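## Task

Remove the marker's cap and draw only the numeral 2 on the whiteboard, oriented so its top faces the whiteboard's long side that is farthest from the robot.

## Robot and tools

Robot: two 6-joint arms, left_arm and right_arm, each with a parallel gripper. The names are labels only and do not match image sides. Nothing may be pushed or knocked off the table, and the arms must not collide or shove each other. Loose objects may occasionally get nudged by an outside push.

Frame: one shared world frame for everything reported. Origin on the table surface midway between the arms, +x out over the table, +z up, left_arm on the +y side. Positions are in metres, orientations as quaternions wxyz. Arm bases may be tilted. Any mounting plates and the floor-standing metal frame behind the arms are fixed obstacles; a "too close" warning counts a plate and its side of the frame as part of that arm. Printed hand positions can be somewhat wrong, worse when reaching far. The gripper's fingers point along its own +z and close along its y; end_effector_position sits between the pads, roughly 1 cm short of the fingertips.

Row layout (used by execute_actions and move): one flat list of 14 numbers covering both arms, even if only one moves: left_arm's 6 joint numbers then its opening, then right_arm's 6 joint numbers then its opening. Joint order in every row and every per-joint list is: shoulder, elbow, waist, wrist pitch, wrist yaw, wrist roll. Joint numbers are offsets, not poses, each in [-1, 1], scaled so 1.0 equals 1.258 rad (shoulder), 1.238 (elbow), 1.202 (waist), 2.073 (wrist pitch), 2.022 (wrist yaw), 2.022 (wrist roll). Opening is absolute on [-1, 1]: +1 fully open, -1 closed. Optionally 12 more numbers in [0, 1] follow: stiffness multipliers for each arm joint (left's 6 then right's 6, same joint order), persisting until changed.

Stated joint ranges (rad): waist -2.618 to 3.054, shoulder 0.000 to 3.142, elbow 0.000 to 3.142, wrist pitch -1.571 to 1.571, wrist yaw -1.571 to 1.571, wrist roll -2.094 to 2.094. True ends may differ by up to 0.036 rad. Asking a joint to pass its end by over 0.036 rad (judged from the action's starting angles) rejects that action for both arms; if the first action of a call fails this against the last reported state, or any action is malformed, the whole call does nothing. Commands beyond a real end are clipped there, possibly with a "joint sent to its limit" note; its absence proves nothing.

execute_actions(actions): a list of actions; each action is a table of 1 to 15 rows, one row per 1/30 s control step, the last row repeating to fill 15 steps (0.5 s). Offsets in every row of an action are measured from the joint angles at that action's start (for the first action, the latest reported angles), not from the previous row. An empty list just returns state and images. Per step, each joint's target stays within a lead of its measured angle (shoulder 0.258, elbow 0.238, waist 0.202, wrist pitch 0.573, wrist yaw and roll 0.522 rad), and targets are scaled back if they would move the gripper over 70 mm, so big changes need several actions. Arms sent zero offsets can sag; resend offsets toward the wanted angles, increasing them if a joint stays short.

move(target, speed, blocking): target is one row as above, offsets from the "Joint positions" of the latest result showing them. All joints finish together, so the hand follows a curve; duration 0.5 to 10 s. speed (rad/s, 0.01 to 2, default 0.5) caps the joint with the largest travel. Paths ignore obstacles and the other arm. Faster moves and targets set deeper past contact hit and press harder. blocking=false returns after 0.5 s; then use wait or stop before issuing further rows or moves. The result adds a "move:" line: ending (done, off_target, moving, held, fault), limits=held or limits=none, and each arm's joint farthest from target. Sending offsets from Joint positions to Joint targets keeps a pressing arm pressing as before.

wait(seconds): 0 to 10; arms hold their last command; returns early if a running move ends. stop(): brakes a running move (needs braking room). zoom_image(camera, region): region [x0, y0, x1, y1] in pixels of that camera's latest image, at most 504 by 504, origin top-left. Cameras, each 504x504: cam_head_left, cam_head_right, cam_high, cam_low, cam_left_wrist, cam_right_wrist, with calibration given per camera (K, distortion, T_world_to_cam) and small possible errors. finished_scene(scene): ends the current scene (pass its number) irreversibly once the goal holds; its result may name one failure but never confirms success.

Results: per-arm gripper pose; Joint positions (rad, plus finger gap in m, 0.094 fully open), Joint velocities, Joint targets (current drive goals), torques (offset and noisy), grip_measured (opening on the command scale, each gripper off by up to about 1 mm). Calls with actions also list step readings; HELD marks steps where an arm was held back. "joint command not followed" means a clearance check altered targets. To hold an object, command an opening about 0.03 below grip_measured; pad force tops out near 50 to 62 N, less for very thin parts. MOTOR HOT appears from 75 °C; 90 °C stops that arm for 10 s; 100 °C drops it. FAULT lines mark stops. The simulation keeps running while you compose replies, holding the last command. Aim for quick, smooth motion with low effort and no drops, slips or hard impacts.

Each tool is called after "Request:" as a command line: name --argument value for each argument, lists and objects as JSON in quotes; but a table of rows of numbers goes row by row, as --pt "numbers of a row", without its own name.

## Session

Request:
execute_actions --actions '[]'

Scene clock: 0.00 s.
left_arm: end_effector_position=(+0.2532, +0.2909, +0.2530) grip_measured=+1.000 end_effector_quat_wxyz=(+0.208, +0.112, +0.929, -0.284) | right_arm: end_effector_position=(+0.4256, -0.3197, +0.1973) grip_measured=+1.000 end_effector_quat_wxyz=(+0.382, -0.094, +0.918, +0.042)
Joint names: [shoulder, elbow, waist, wrist pitch, wrist yaw, wrist roll]
Joint positions: left_arm=[ 1.063  0.523  0.459 -0.662  0.532  0.769  0.094] | right_arm=[ 1.517  0.548 -0.503  0.452 -0.259 -0.53   0.094]
Joint velocities: left_arm=[-0.012 -0.002 -0.007  0.037 -0.066 -0.037  0.   ] | right_arm=[-0.017  0.032 -0.007  0.095  0.007  0.022  0.   ]
Joint torques (N m, as the arm reports them, + toward a larger angle): no reading
Motor temperatures (°C, as the motors report them): left_arm=[25 26 22 24 24 26] | right_arm=[26 23 26 27 23 25]
Joint targets: left_arm=[1.059 0.528 0.457 -0.664 0.543 0.772] | right_arm=[1.506 0.556 -0.500 0.463 -0.270 -0.530]
Joint stiffness scale: left_arm=[1. 1. 1. 1. 1. 1.] | right_arm=[1. 1. 1. 1. 1. 1.]
camera_calibration (this result's frames):
cam_left_wrist: T_world_to_cam=[[-0.102743, -0.843838, 0.52667, 0.138238], [-0.917052, 0.285449, 0.27845, 0.101014], [-0.385304, -0.454375, -0.803171, 0.534151], [0, 0, 0, 1]] pos_world=[0.312649, 0.330521, 0.328082]
cam_right_wrist: T_world_to_cam=[[0.210526, -0.977353, 0.0214661, -0.404175], [-0.966853, -0.211409, -0.143186, 0.389451], [0.144482, 0.00938987, -0.989463, 0.245007], [0, 0, 0, 1]] pos_world=[0.426232, -0.314988, 0.306866]

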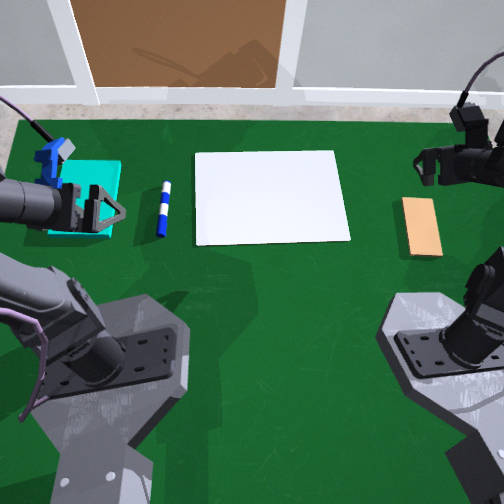

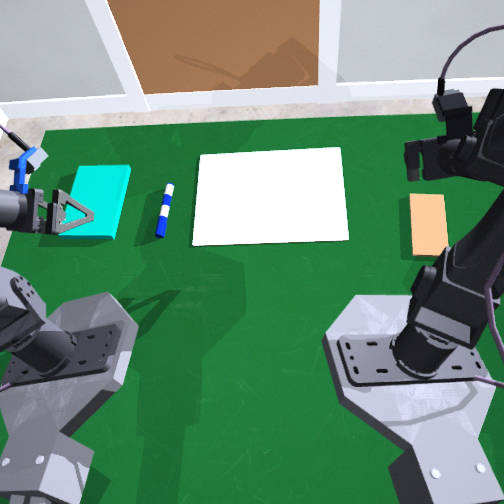

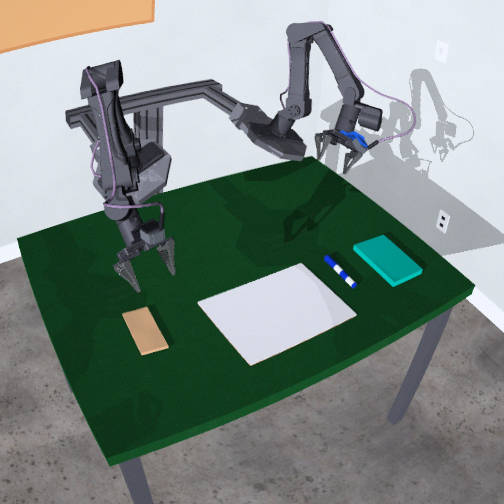

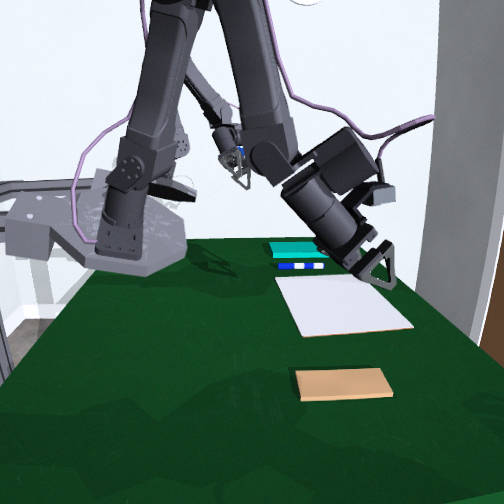

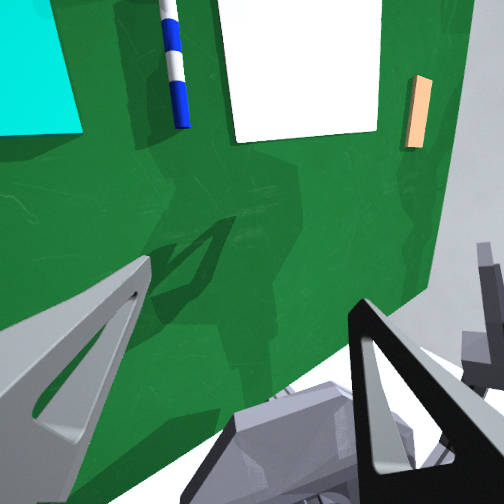

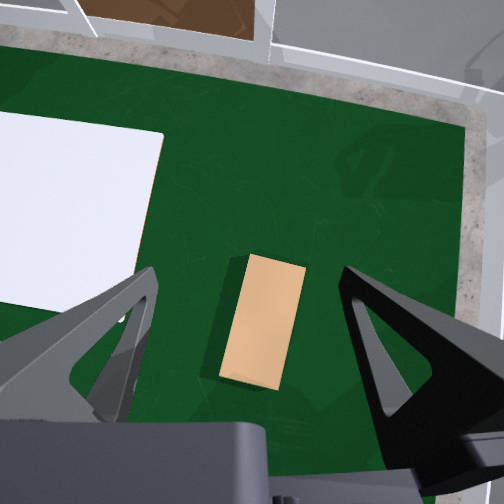

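Request:
zoom_image --camera "cam_head_left" --region '[120,150,220,250]'

Request:
zoom_image --camera "cam_left_wrist" --region '[120,0,260,140]'

Region (120, 150, 220, 250) of cam_head_left's 504x504 image, scaled by 5.040, with more detail than that image has.

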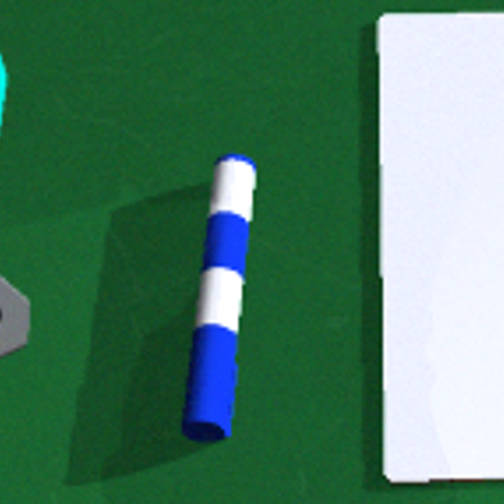

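Region (120, 0, 260, 140) of cam_left_wrist's 504x504 image, scaled by 3.600, with more detail than that image has.

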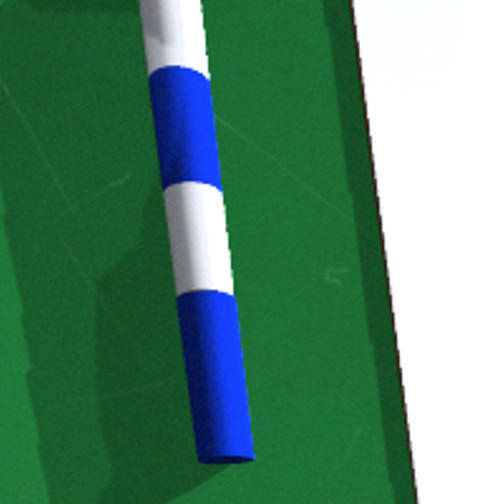

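Request:
move --target '[1.0,0.77,-0.52,0.09,-0.43,-0.385,0,0,0,0,0,0,0,1]' --speed 1.2

Scene clock: 4.90 s.
left_arm: end_effector_position=(+0.4452, +0.2131, +0.0823) grip_measured=+0.001 end_effector_quat_wxyz=(+0.006, +0.043, +0.999, -0.021) | right_arm: end_effector_position=(+0.4250, -0.3203, +0.1965) grip_measured=+1.000 end_effector_quat_wxyz=(+0.380, -0.093, +0.919, +0.041)
Joint names: [shoulder, elbow, waist, wrist pitch, wrist yaw, wrist roll]
Joint positions: left_arm=[ 2.326  1.455 -0.164 -0.482 -0.331 -0.003  0.047] | right_arm=[ 1.517  0.548 -0.503  0.449 -0.254 -0.53   0.094]
Joint velocities: left_arm=[-0.002 -0.017  0.012 -0.051  0.007  0.051  0.001] | right_arm=[-0.012 -0.002 -0.027  0.051  0.022 -0.022  0.   ]
Joint torques (N m, as the arm reports them, + toward a larger angle): left_arm=[-10.32   6.15  -3.99   0.44   0.01  -0.02] | right_arm=[-7.1   4.26  1.02  1.14 -0.28  0.02]
Motor temperatures (°C, as the motors report them): left_arm=[26 26 22 24 24 26] | right_arm=[27 23 26 28 23 25]
Joint targets: left_arm=[2.321 1.477 -0.166 -0.476 -0.338 -0.009] | right_arm=[1.517 0.548 -0.503 0.452 -0.259 -0.530]
Joint stiffness scale: left_arm=[1. 1. 1. 1. 1. 1.] | right_arm=[1. 1. 1. 1. 1. 1.]
move: off_target (left_arm); limits=none; left_arm: farthest joint: the elbow, 0.022 radians from its target (0.953 radians at the start); right_arm: farthest joint: the wrist yaw, 0.005 radians from its target (0.000 radians at the start)
camera_calibration (this result's frames):
cam_left_wrist: T_world_to_cam=[[0.13818, -0.990335, -0.0119138, 0.150588], [-0.736862, -0.110836, 0.666895, 0.319119], [-0.66177, -0.0833729, -0.745056, 0.474968], [0, 0, 0, 1]] pos_world=[0.528658, 0.224102, 0.142853]
cam_right_wrist: T_world_to_cam=[[0.208119, -0.977832, 0.0230536, -0.404028], [-0.968, -0.209291, -0.13847, 0.38888], [0.140225, 0.00650231, -0.990098, 0.245402], [0, 0, 0, 1]] pos_world=[0.42611, -0.315278, 0.306135]

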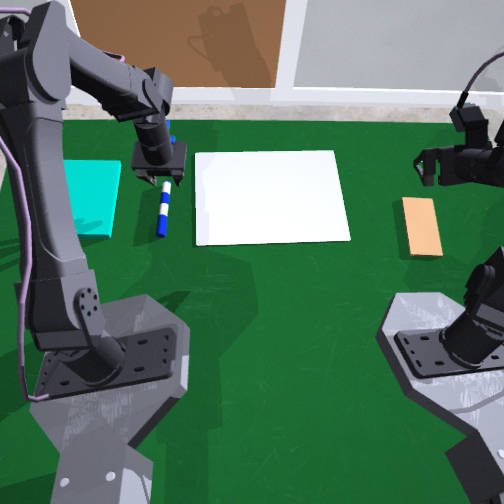

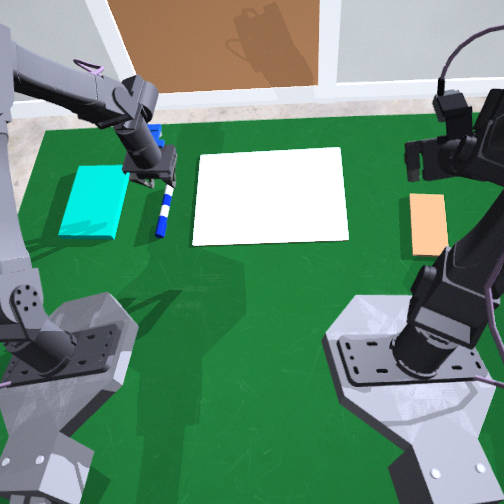

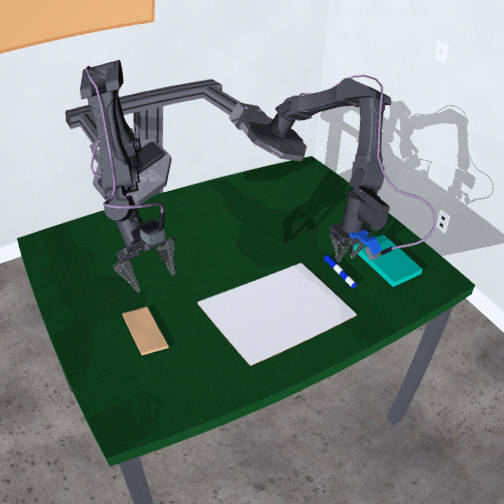

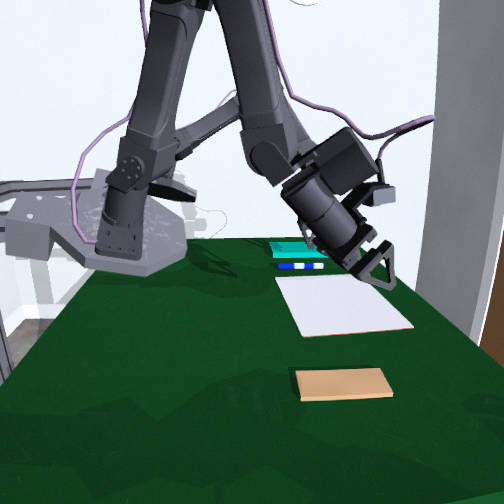

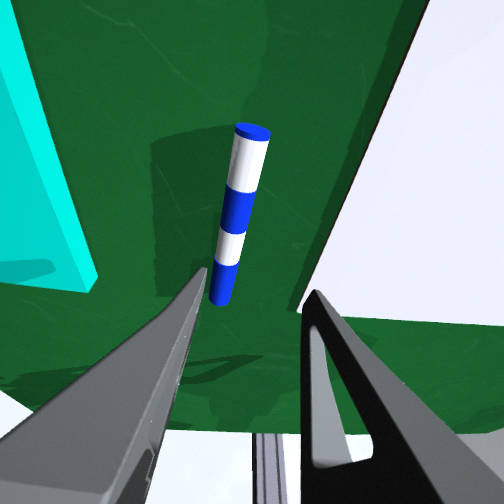

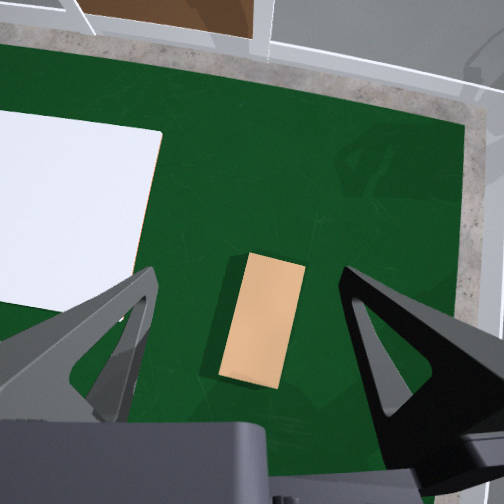

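Request:
move --target '[0.157,0.073,0.065,0.06,0,0,0,0,0,0,0,0,0,1]' --speed 0.3

Request:
zoom_image --camera "cam_left_wrist" --region '[0,0,504,504]'

Scene clock: 6.67 s.
left_arm: end_effector_position=(+0.4407, +0.2261, +0.0124) grip_measured=+0.001 end_effector_quat_wxyz=(-0.008, +0.007, +1.000, -0.012) | right_arm: end_effector_position=(+0.4244, -0.3209, +0.1959) grip_measured=+1.000 end_effector_quat_wxyz=(+0.378, -0.092, +0.920, +0.039)
Joint names: [shoulder, elbow, waist, wrist pitch, wrist yaw, wrist roll]
Joint positions: left_arm=[ 2.513  1.523 -0.084 -0.366 -0.332 -0.003  0.047] | right_arm=[ 1.517  0.548 -0.503  0.447 -0.249 -0.53   0.094]
Joint velocities: left_arm=[-0.007 -0.012 -0.007 -0.007 -0.066 -0.007  0.   ] | right_arm=[-0.007  0.002 -0.017 -0.081 -0.022 -0.007  0.   ]
Joint torques (N m, as the arm reports them, + toward a larger angle): left_arm=[-9.64  5.52 -3.98  0.4   0.11  0.03] | right_arm=[-7.11  4.25  1.01  1.13 -0.26  0.02]
Motor temperatures (°C, as the motors report them): left_arm=[27 26 22 24 24 26] | right_arm=[27 24 26 28 23 25]
Joint targets: left_arm=[2.523 1.545 -0.086 -0.357 -0.332 -0.003] | right_arm=[1.517 0.548 -0.503 0.450 -0.254 -0.530]
Joint stiffness scale: left_arm=[1. 1. 1. 1. 1. 1.] | right_arm=[1. 1. 1. 1. 1. 1.]
move: off_target (left_arm); limits=none; left_arm: farthest joint: the elbow, 0.023 radians from its target (0.091 radians at the start); right_arm: farthest joint: the wrist yaw, 0.005 radians from its target (0.000 radians at the start)
camera_calibration (this result's frames):
cam_left_wrist: T_world_to_cam=[[0.207888, -0.977482, -0.0362197, 0.129858], [-0.706382, -0.175639, 0.685694, 0.364855], [-0.676615, -0.116962, -0.726988, 0.434908], [0, 0, 0, 1]] pos_world=[0.524997, 0.241885, 0.0706975]
cam_right_wrist: T_world_to_cam=[[0.205656, -0.978309, 0.0248617, -0.403948], [-0.969085, -0.207124, -0.134065, 0.388426], [0.136306, 0.0034781, -0.990661, 0.245638], [0, 0, 0, 1]] pos_world=[0.42601, -0.315588, 0.305461]

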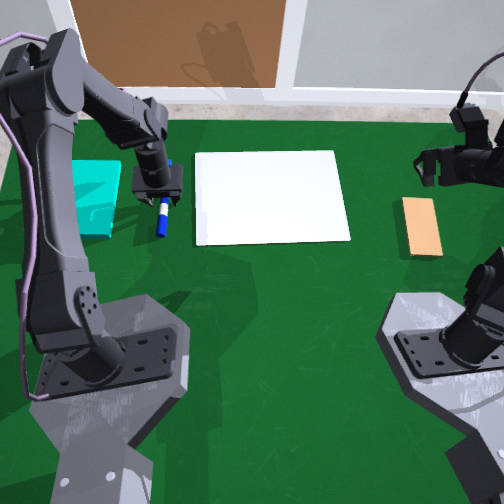

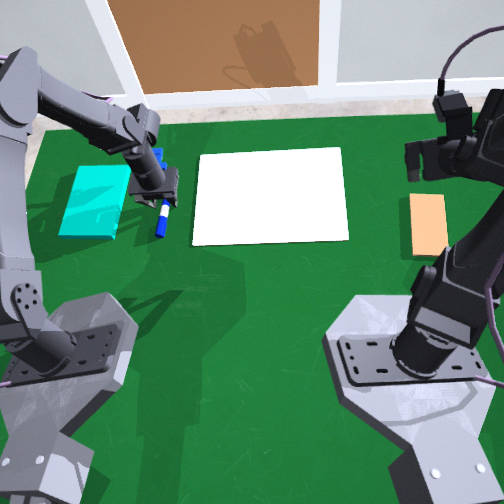

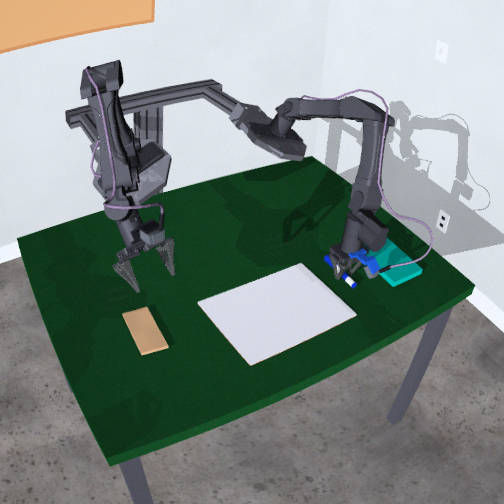

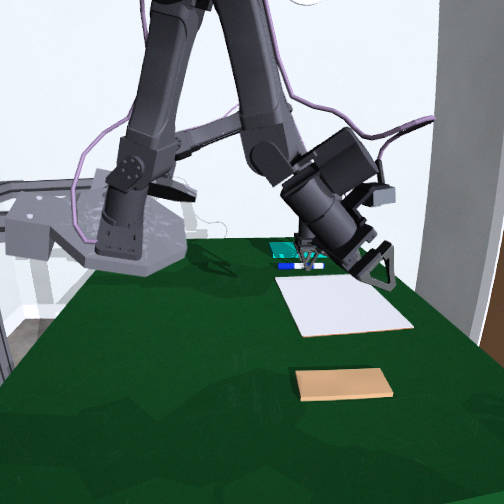

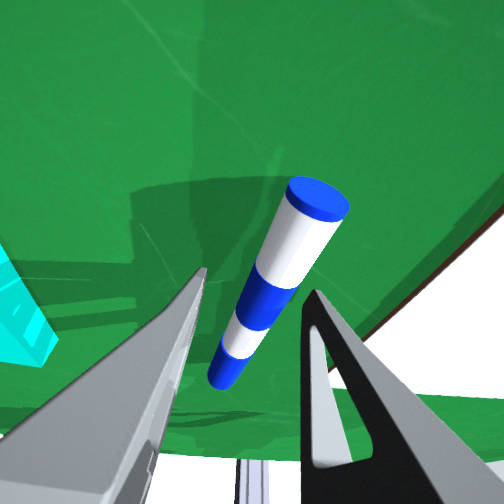

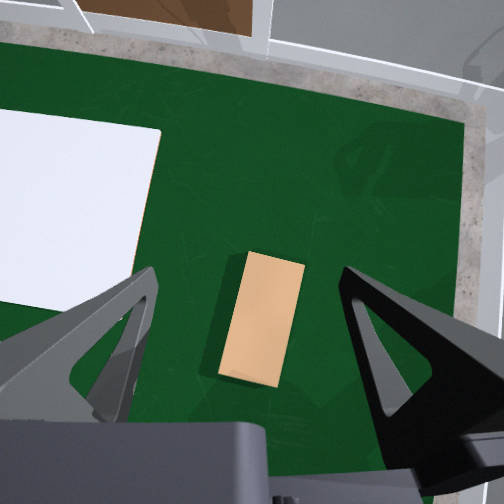

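Region (0, 0, 504, 504) of cam_left_wrist's 504x504 image, scaled by 1.000.

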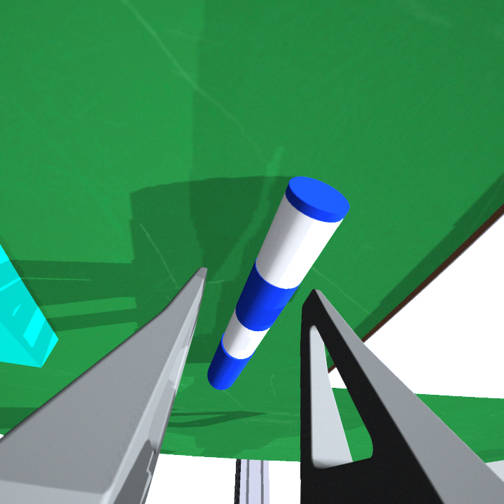

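Request:
execute_actions --actions '[[[0,0,0,0,0,0,-0.45,0,0,0,0,0,0,1]],[[0,0,0,0,0,0,-0.72,0,0,0,0,0,0,1]],[[0,0,0,0,0,0,-0.72,0,0,0,0,0,0,1]],[[-0.05,0,0,-0.02,0,0,-0.72,0,0,0,0,0,0,1],[-0.1,0,0,-0.04,0,0,-0.72,0,0,0,0,0,0,1],[-0.15,-0.02,0,-0.06,0,0,-0.72,0,0,0,0,0,0,1]]]'

Scene clock: 8.87 s.
left_arm: end_effector_position=(+0.4657, +0.2512, +0.0811) grip_measured=-0.647 end_effector_quat_wxyz=(+0.023, -0.004, +1.000, -0.013) | right_arm: end_effector_position=(+0.4221, -0.3230, +0.1932) grip_measured=+1.000 end_effector_quat_wxyz=(+0.370, -0.089, +0.924, +0.034)
Joint names: [shoulder, elbow, waist, wrist pitch, wrist yaw, wrist roll]
Joint positions: left_arm=[ 2.315  1.496 -0.084 -0.471 -0.331 -0.003  0.017] | right_arm=[ 1.517  0.548 -0.503  0.437 -0.231 -0.53   0.094]
Joint velocities: left_arm=[ 0.076 -0.002 -0.002 -0.168 -0.037 -0.081  0.   ] | right_arm=[-0.012  0.002 -0.007 -0.051  0.007 -0.051  0.   ]
Joint torques (N m, as the arm reports them, + toward a larger angle): left_arm=[-9.93  5.05 -3.66  0.38  0.08  0.03] | right_arm=[-7.08  4.25  1.04  1.11 -0.26  0.02]
Motor temperatures (°C, as the motors report them): left_arm=[27 26 22 24 24 26] | right_arm=[27 24 26 28 23 25]
Joint targets: left_arm=[2.325 1.498 -0.084 -0.490 -0.332 -0.003] | right_arm=[1.517 0.548 -0.503 0.439 -0.236 -0.530]
Joint stiffness scale: left_arm=[1. 1. 1. 1. 1. 1.] | right_arm=[1. 1. 1. 1. 1. 1.]
Step readings (joint positions; steps 1 to 15: 1st action; 16 to 30: 2nd action; 31 to 45: 3rd action; 46 to 60: 4th action):
0: left_arm=[2.513 1.523 -0.084 -0.366 -0.332 -0.003] | right_arm=[1.517 0.548 -0.503 0.447 -0.249 -0.530]
1: left_arm=[2.513 1.523 -0.084 -0.366 -0.332 -0.003] | right_arm=[1.517 0.548 -0.503 0.447 -0.249 -0.530]
2: left_arm=[2.513 1.523 -0.084 -0.366 -0.332 -0.003] | right_arm=[1.517 0.548 -0.503 0.446 -0.248 -0.530]
4: left_arm=[2.513 1.523 -0.084 -0.366 -0.332 -0.003] | right_arm=[1.517 0.548 -0.503 0.445 -0.247 -0.530]
8: left_arm=[2.513 1.523 -0.084 -0.366 -0.332 -0.003] | right_arm=[1.517 0.548 -0.503 0.445 -0.246 -0.530]
15: left_arm=[2.513 1.523 -0.084 -0.366 -0.332 -0.003] | right_arm=[1.517 0.548 -0.503 0.444 -0.245 -0.530]
16: left_arm=[2.513 1.523 -0.084 -0.366 -0.332 -0.003] | right_arm=[1.517 0.548 -0.503 0.444 -0.244 -0.530]
17: left_arm=[2.513 1.523 -0.084 -0.366 -0.332 -0.003] | right_arm=[1.517 0.548 -0.503 0.444 -0.243 -0.530]
19: left_arm=[2.513 1.523 -0.084 -0.366 -0.332 -0.003] | right_arm=[1.517 0.548 -0.503 0.443 -0.242 -0.530]
23: left_arm=[2.513 1.523 -0.084 -0.366 -0.332 -0.003] | right_arm=[1.517 0.548 -0.503 0.442 -0.241 -0.530]
30: left_arm=[2.513 1.523 -0.084 -0.366 -0.332 -0.003] | right_arm=[1.517 0.548 -0.503 0.442 -0.240 -0.530]
31: left_arm=[2.513 1.523 -0.084 -0.366 -0.332 -0.003] | right_arm=[1.517 0.548 -0.503 0.442 -0.240 -0.530]
32: left_arm=[2.513 1.523 -0.084 -0.366 -0.332 -0.003] | right_arm=[1.517 0.548 -0.503 0.441 -0.239 -0.530]
34: left_arm=[2.513 1.523 -0.084 -0.366 -0.332 -0.003] | right_arm=[1.517 0.548 -0.503 0.440 -0.238 -0.530]
38: left_arm=[2.513 1.523 -0.084 -0.366 -0.332 -0.003] | right_arm=[1.517 0.548 -0.503 0.440 -0.236 -0.530]
45: left_arm=[2.513 1.523 -0.084 -0.366 -0.332 -0.003] | right_arm=[1.517 0.548 -0.503 0.439 -0.236 -0.530]
46: left_arm=[2.510 1.523 -0.084 -0.369 -0.332 -0.003] | right_arm=[1.517 0.548 -0.503 0.439 -0.235 -0.530]
47: left_arm=[2.499 1.522 -0.084 -0.384 -0.331 -0.003] | right_arm=[1.517 0.548 -0.503 0.439 -0.234 -0.530]
49: left_arm=[2.439 1.500 -0.084 -0.428 -0.330 -0.003] | right_arm=[1.517 0.548 -0.503 0.438 -0.233 -0.530]
53: left_arm=[2.324 1.496 -0.084 -0.458 -0.330 -0.003] | right_arm=[1.517 0.548 -0.503 0.437 -0.232 -0.530]
60: Joint positions above
camera_calibration (this result's frames):
cam_left_wrist: T_world_to_cam=[[0.232237, -0.972431, -0.0210608, 0.137895], [-0.743404, -0.19142, 0.640865, 0.364629], [-0.627229, -0.133176, -0.767365, 0.489061], [0, 0, 0, 1]] pos_world=[0.545795, 0.269022, 0.144514]
cam_right_wrist: T_world_to_cam=[[0.197051, -0.979912, 0.0307298, -0.403419], [-0.973015, -0.19931, -0.116261, 0.386079], [0.120051, -0.00699124, -0.992743, 0.24722], [0, 0, 0, 1]] pos_world=[0.425476, -0.316638, 0.302709]

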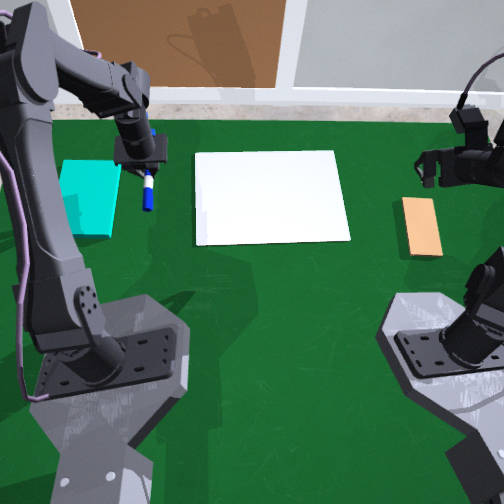

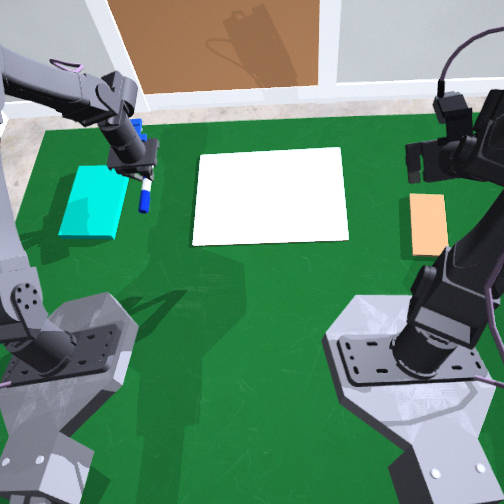

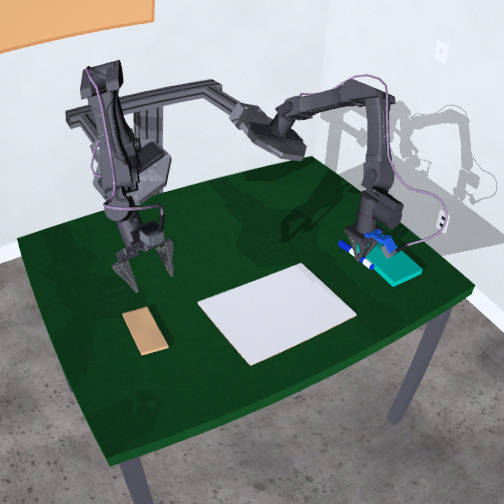

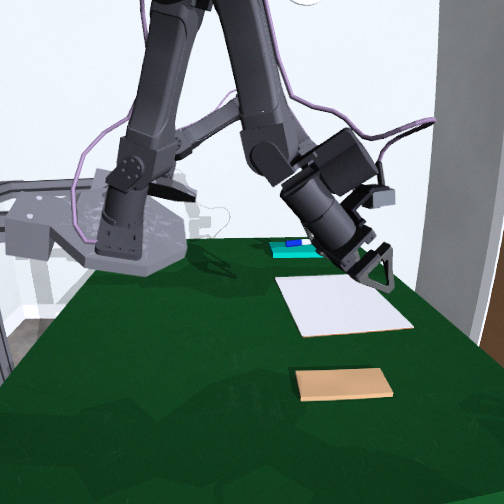

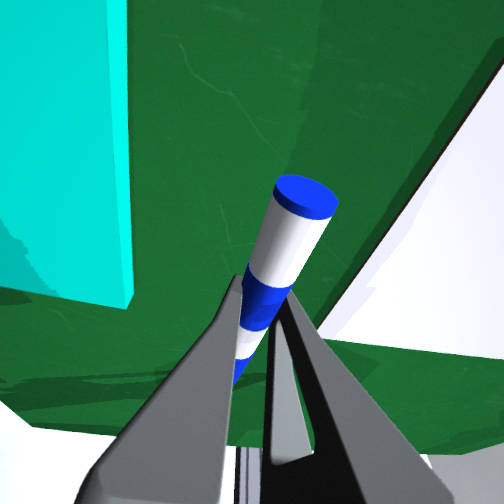

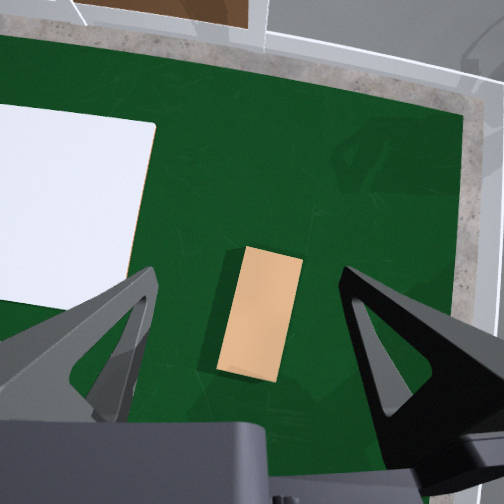

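Request:
move --target '[-0.107,-0.5,-0.443,0.552,-0.159,-0.775,-0.72,0.2,0.38,0.75,-0.216,0.498,1.0,0.1]' --speed 1.0

Scene clock: 16.00 s.
left_arm: end_effector_position=(+0.4574, +0.0791, +0.1910) grip_measured=-0.646 end_effector_quat_wxyz=(+0.271, -0.623, +0.674, -0.290) | right_arm: end_effector_position=(+0.4675, -0.1196, +0.2632) grip_measured=+0.103 end_effector_quat_wxyz=(+0.287, +0.588, +0.740, +0.154)
Joint names: [shoulder, elbow, waist, wrist pitch, wrist yaw, wrist roll]
Joint positions: left_arm=[ 2.198  0.893 -0.608  0.672 -0.644 -1.568  0.017] | right_arm=[ 1.757  0.987  0.386 -0.002  0.757  1.491  0.052]
Joint velocities: left_arm=[-0.002 -0.002  0.007 -0.066 -0.007  0.051  0.001] | right_arm=[-0.007 -0.012 -0.002  0.037 -0.007  0.037 -0.001]
Joint torques (N m, as the arm reports them, + toward a larger angle): left_arm=[-9.33  3.47 -4.4   1.56 -0.03  0.01] | right_arm=[-7.25  8.53  4.36  0.85  0.33  0.04]
Motor temperatures (°C, as the motors report them): left_arm=[29 27 23 24 24 26] | right_arm=[28 24 26 29 23 25]
Joint targets: left_arm=[2.180 0.877 -0.617 0.673 -0.653 -1.570] | right_arm=[1.768 1.019 0.398 -0.011 0.776 1.493]
Joint stiffness scale: left_arm=[1. 1. 1. 1. 1. 1.] | right_arm=[1. 1. 1. 1. 1. 1.]
move: off_target (right_arm); limits=none; left_arm: farthest joint: the shoulder, 0.018 radians from its target (0.139 radians at the start); right_arm: farthest joint: the elbow, 0.031 radians from its target (0.470 radians at the start)
camera_calibration (this result's frames):
cam_left_wrist: T_world_to_cam=[[0.722271, 0.164998, 0.67164, -0.47172], [-0.403118, -0.688668, 0.602687, 0.146091], [0.561979, -0.706054, -0.430891, -0.0176381], [0, 0, 0, 1]] pos_world=[0.409514, 0.165987, 0.221179]
cam_right_wrist: T_world_to_cam=[[-0.788092, -0.282094, -0.547114, 0.480889], [-0.486827, 0.829569, 0.273522, 0.272118], [0.37671, 0.481911, -0.791108, 0.198078], [0, 0, 0, 1]] pos_world=[0.436842, -0.18554, 0.345372]

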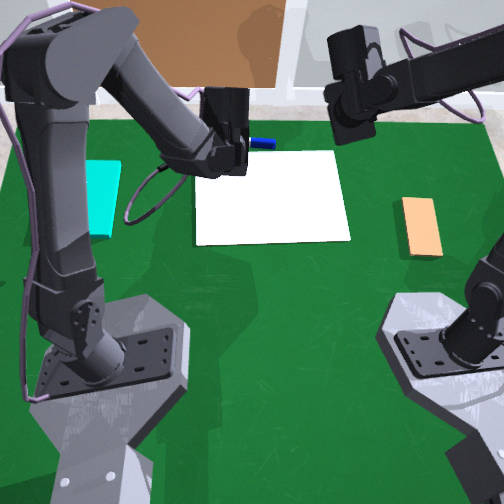

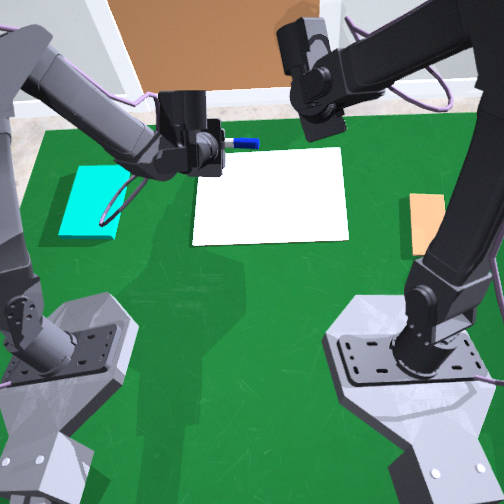

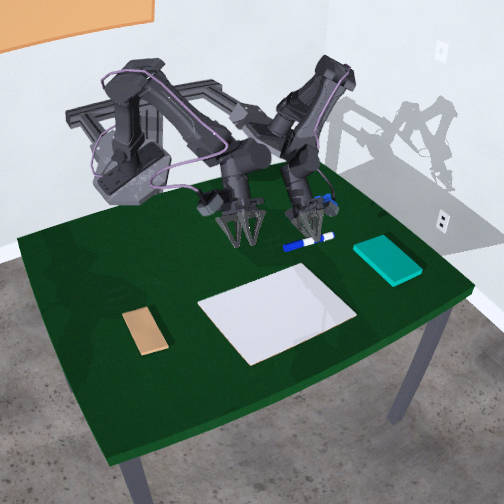

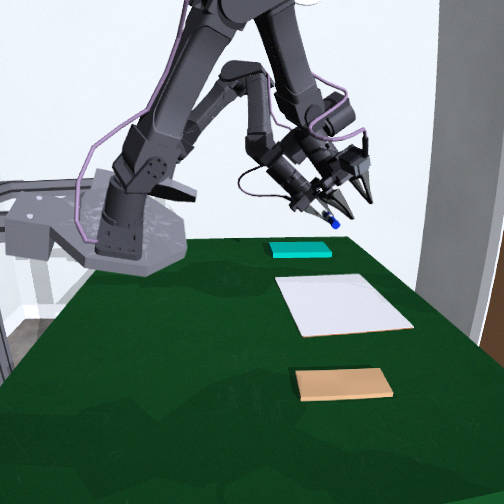

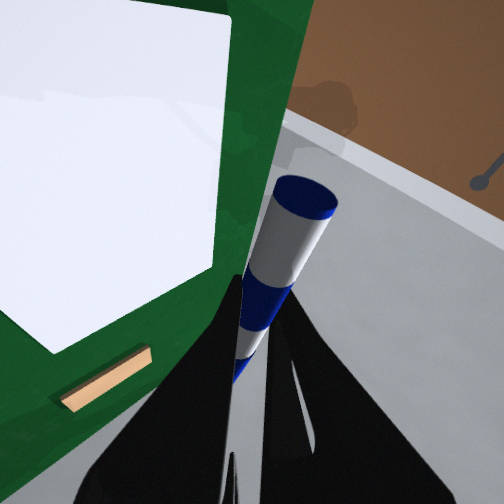

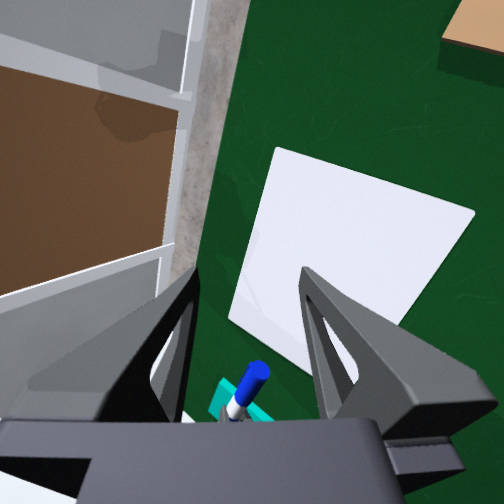

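Request:
move --target '[0,0,0,0,0,0,-0.72,0.17,0.08,0.235,0,0.015,0.24,0.1]' --speed 0.6

Scene clock: 17.97 s.
left_arm: end_effector_position=(+0.4575, +0.0791, +0.1911) grip_measured=-0.646 end_effector_quat_wxyz=(+0.271, -0.623, +0.674, -0.290) | right_arm: end_effector_position=(+0.4137, +0.0078, +0.2508) grip_measured=+0.103 end_effector_quat_wxyz=(+0.205, +0.655, +0.686, +0.240)
Joint names: [shoulder, elbow, waist, wrist pitch, wrist yaw, wrist roll]
Joint positions: left_arm=[ 2.198  0.893 -0.608  0.672 -0.644 -1.568  0.017] | right_arm=[ 1.965  1.053  0.657 -0.002  0.769  1.975  0.052]
Joint velocities: left_arm=[ 0.002 -0.007 -0.007 -0.022 -0.007 -0.037 -0.001] | right_arm=[-0.007 -0.002 -0.007 -0.051  0.081  0.037  0.   ]
Joint torques (N m, as the arm reports them, + toward a larger angle): left_arm=[-8.03  4.62 -3.75  1.61  0.08  0.02] | right_arm=[-8.38  8.55  4.95  0.91  0.36  0.03]
Motor temperatures (°C, as the motors report them): left_arm=[29 27 23 24 24 26] | right_arm=[28 24 26 29 23 25]
Joint targets: left_arm=[2.198 0.893 -0.608 0.672 -0.644 -1.568] | right_arm=[1.971 1.086 0.669 -0.003 0.787 1.976]
Joint stiffness scale: left_arm=[1. 1. 1. 1. 1. 1.] | right_arm=[1. 1. 1. 1. 1. 1.]
move: off_target (right_arm); limits=none; left_arm: farthest joint: the waist, 0.000 radians from its target (0.000 radians at the start); right_arm: farthest joint: the elbow, 0.033 radians from its target (0.099 radians at the start)
camera_calibration (this result's frames):
cam_left_wrist: T_world_to_cam=[[0.722019, 0.165612, 0.67176, -0.471755], [-0.402995, -0.688555, 0.602899, 0.145969], [0.562391, -0.70602, -0.430409, -0.0179302], [0, 0, 0, 1]] pos_world=[0.409525, 0.165977, 0.221184]
cam_right_wrist: T_world_to_cam=[[-0.80806, -0.0510102, -0.586887, 0.484111], [-0.412682, 0.759959, 0.502151, 0.0561638], [0.420396, 0.647966, -0.635144, 0.0886371], [0, 0, 0, 1]] pos_world=[0.377106, -0.0754214, 0.312213]

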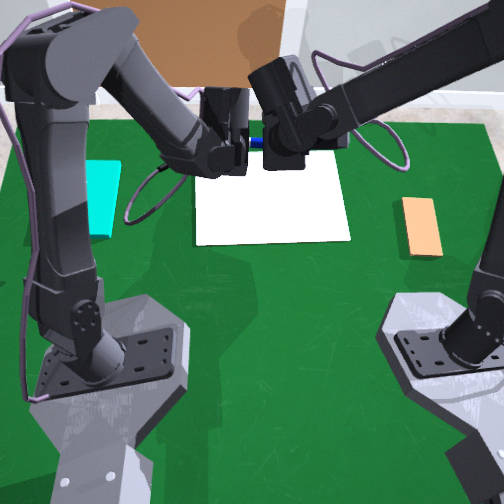

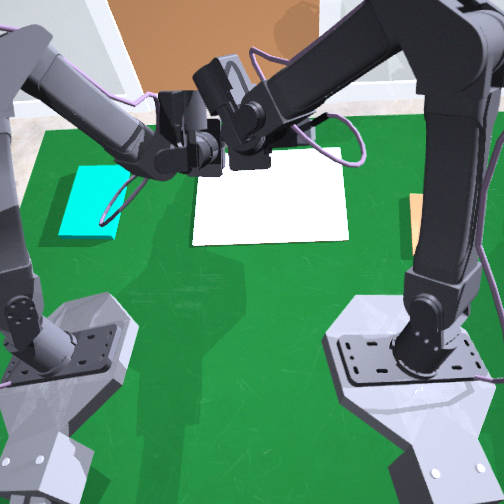

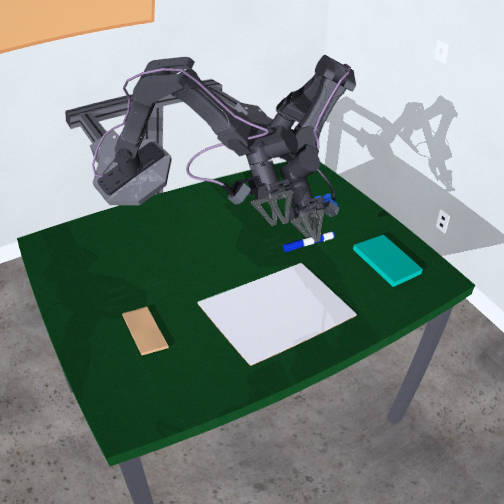

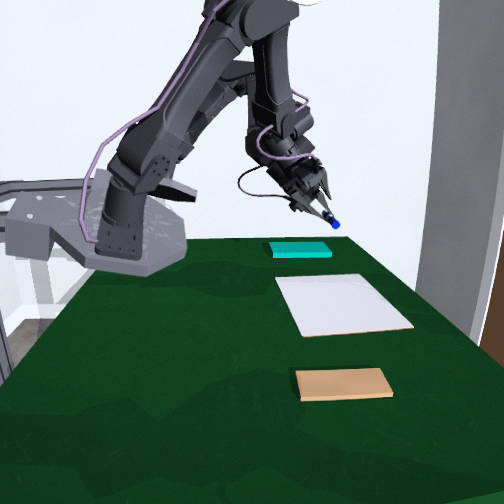

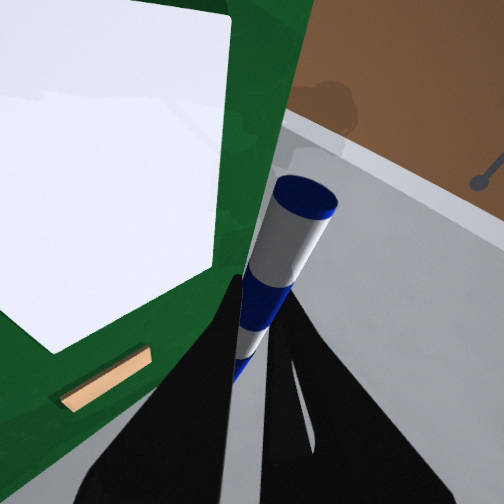

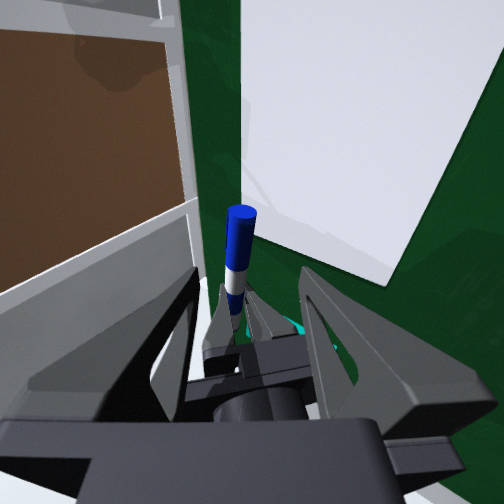

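Request:
move --target '[0,0,0,0,0,0,-0.72,0.227,0.175,-0.113,0.034,0,0,0.1]' --speed 0.3

Scene clock: 19.83 s.
left_arm: end_effector_position=(+0.4575, +0.0791, +0.1911) grip_measured=-0.646 end_effector_quat_wxyz=(+0.271, -0.623, +0.674, -0.290) | right_arm: end_effector_position=(+0.4158, +0.0040, +0.2359) grip_measured=+0.103 end_effector_quat_wxyz=(+0.202, +0.660, +0.687, +0.227)
Joint names: [shoulder, elbow, waist, wrist pitch, wrist yaw, wrist roll]
Joint positions: left_arm=[ 2.198  0.893 -0.608  0.672 -0.644 -1.568  0.017] | right_arm=[1.999 1.059 0.632 0.005 0.758 1.976 0.052]
Joint velocities: left_arm=[-0.012  0.007 -0.002 -0.066  0.007  0.037  0.   ] | right_arm=[ 0.007  0.002  0.007 -0.037 -0.037  0.051 -0.001]
Joint torques (N m, as the arm reports them, + toward a larger angle): left_arm=[-8.12  4.63 -3.75  1.59  0.07  0.01] | right_arm=[-9.8   5.49  4.7   0.89  0.23  0.02]
Motor temperatures (°C, as the motors report them): left_arm=[29 27 23 25 24 26] | right_arm=[28 24 27 29 23 25]
Joint targets: left_arm=[2.198 0.893 -0.608 0.672 -0.644 -1.568] | right_arm=[1.989 1.058 0.639 0.005 0.765 1.976]
Joint stiffness scale: left_arm=[1. 1. 1. 1. 1. 1.] | right_arm=[1. 1. 1. 1. 1. 1.]
move: held (right_arm); limits=held; held on 30 of 37 steps (right_arm), including the last (right_arm); left_arm: farthest joint: the waist, 0.000 radians from its target (0.000 radians at the start); right_arm: farthest joint: the shoulder, 0.252 radians from its target (0.285 radians at the start)
joint command not followed: on one or more control steps a check withheld the commanded joint targets of the right arm, and it was not sent them on those steps. On the call's last step the targets were still withheld.
cause: the commanded joint targets would bring a part of the robot too close to another arm (this arm's wrist (the part past the wrist pitch) and the other arm's wrist (the part past the wrist pitch)); next, command targets that bring no part of the robot closer to that arm.
camera_calibration (this result's frames):
cam_left_wrist: T_world_to_cam=[[0.722019, 0.165612, 0.67176, -0.471755], [-0.402995, -0.688555, 0.602899, 0.145969], [0.562391, -0.70602, -0.430409, -0.0179302], [0, 0, 0, 1]] pos_world=[0.409525, 0.165977, 0.221184]
cam_right_wrist: T_world_to_cam=[[-0.821993, -0.0494652, -0.567345, 0.477988], [-0.393069, 0.770159, 0.502346, 0.0592003], [0.412097, 0.635931, -0.652509, 0.0883782], [0, 0, 0, 1]] pos_world=[0.379753, -0.0781523, 0.299113]

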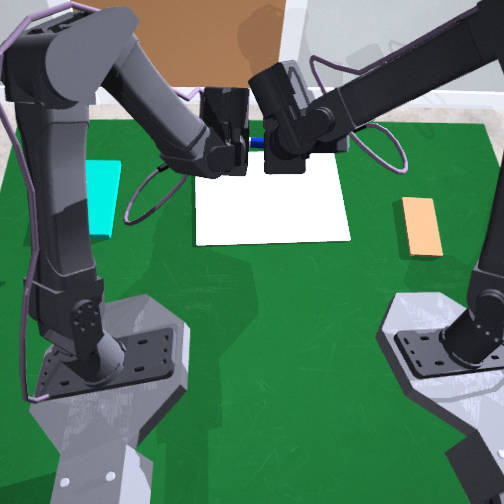

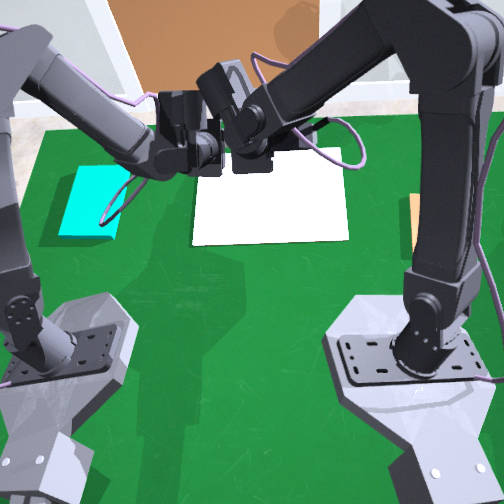

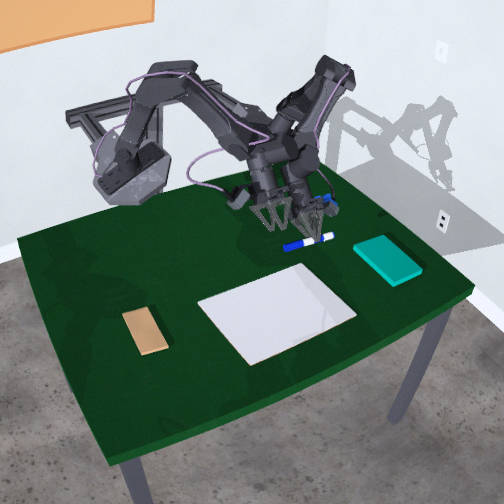

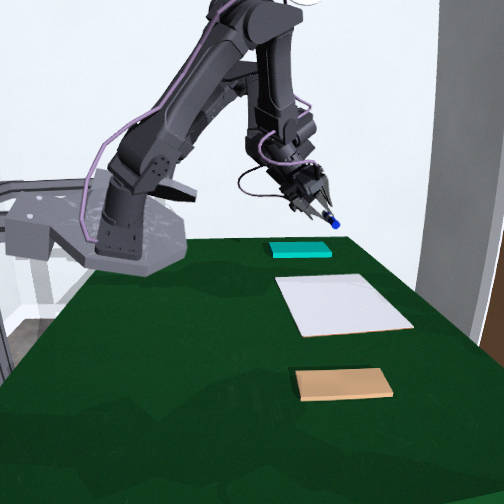

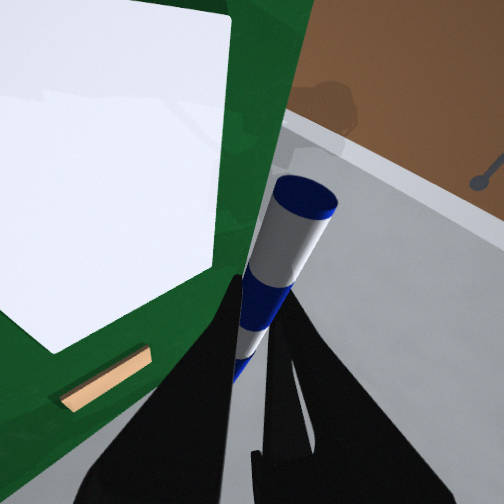

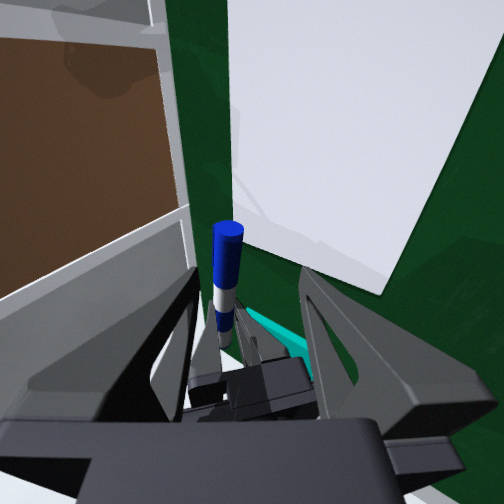

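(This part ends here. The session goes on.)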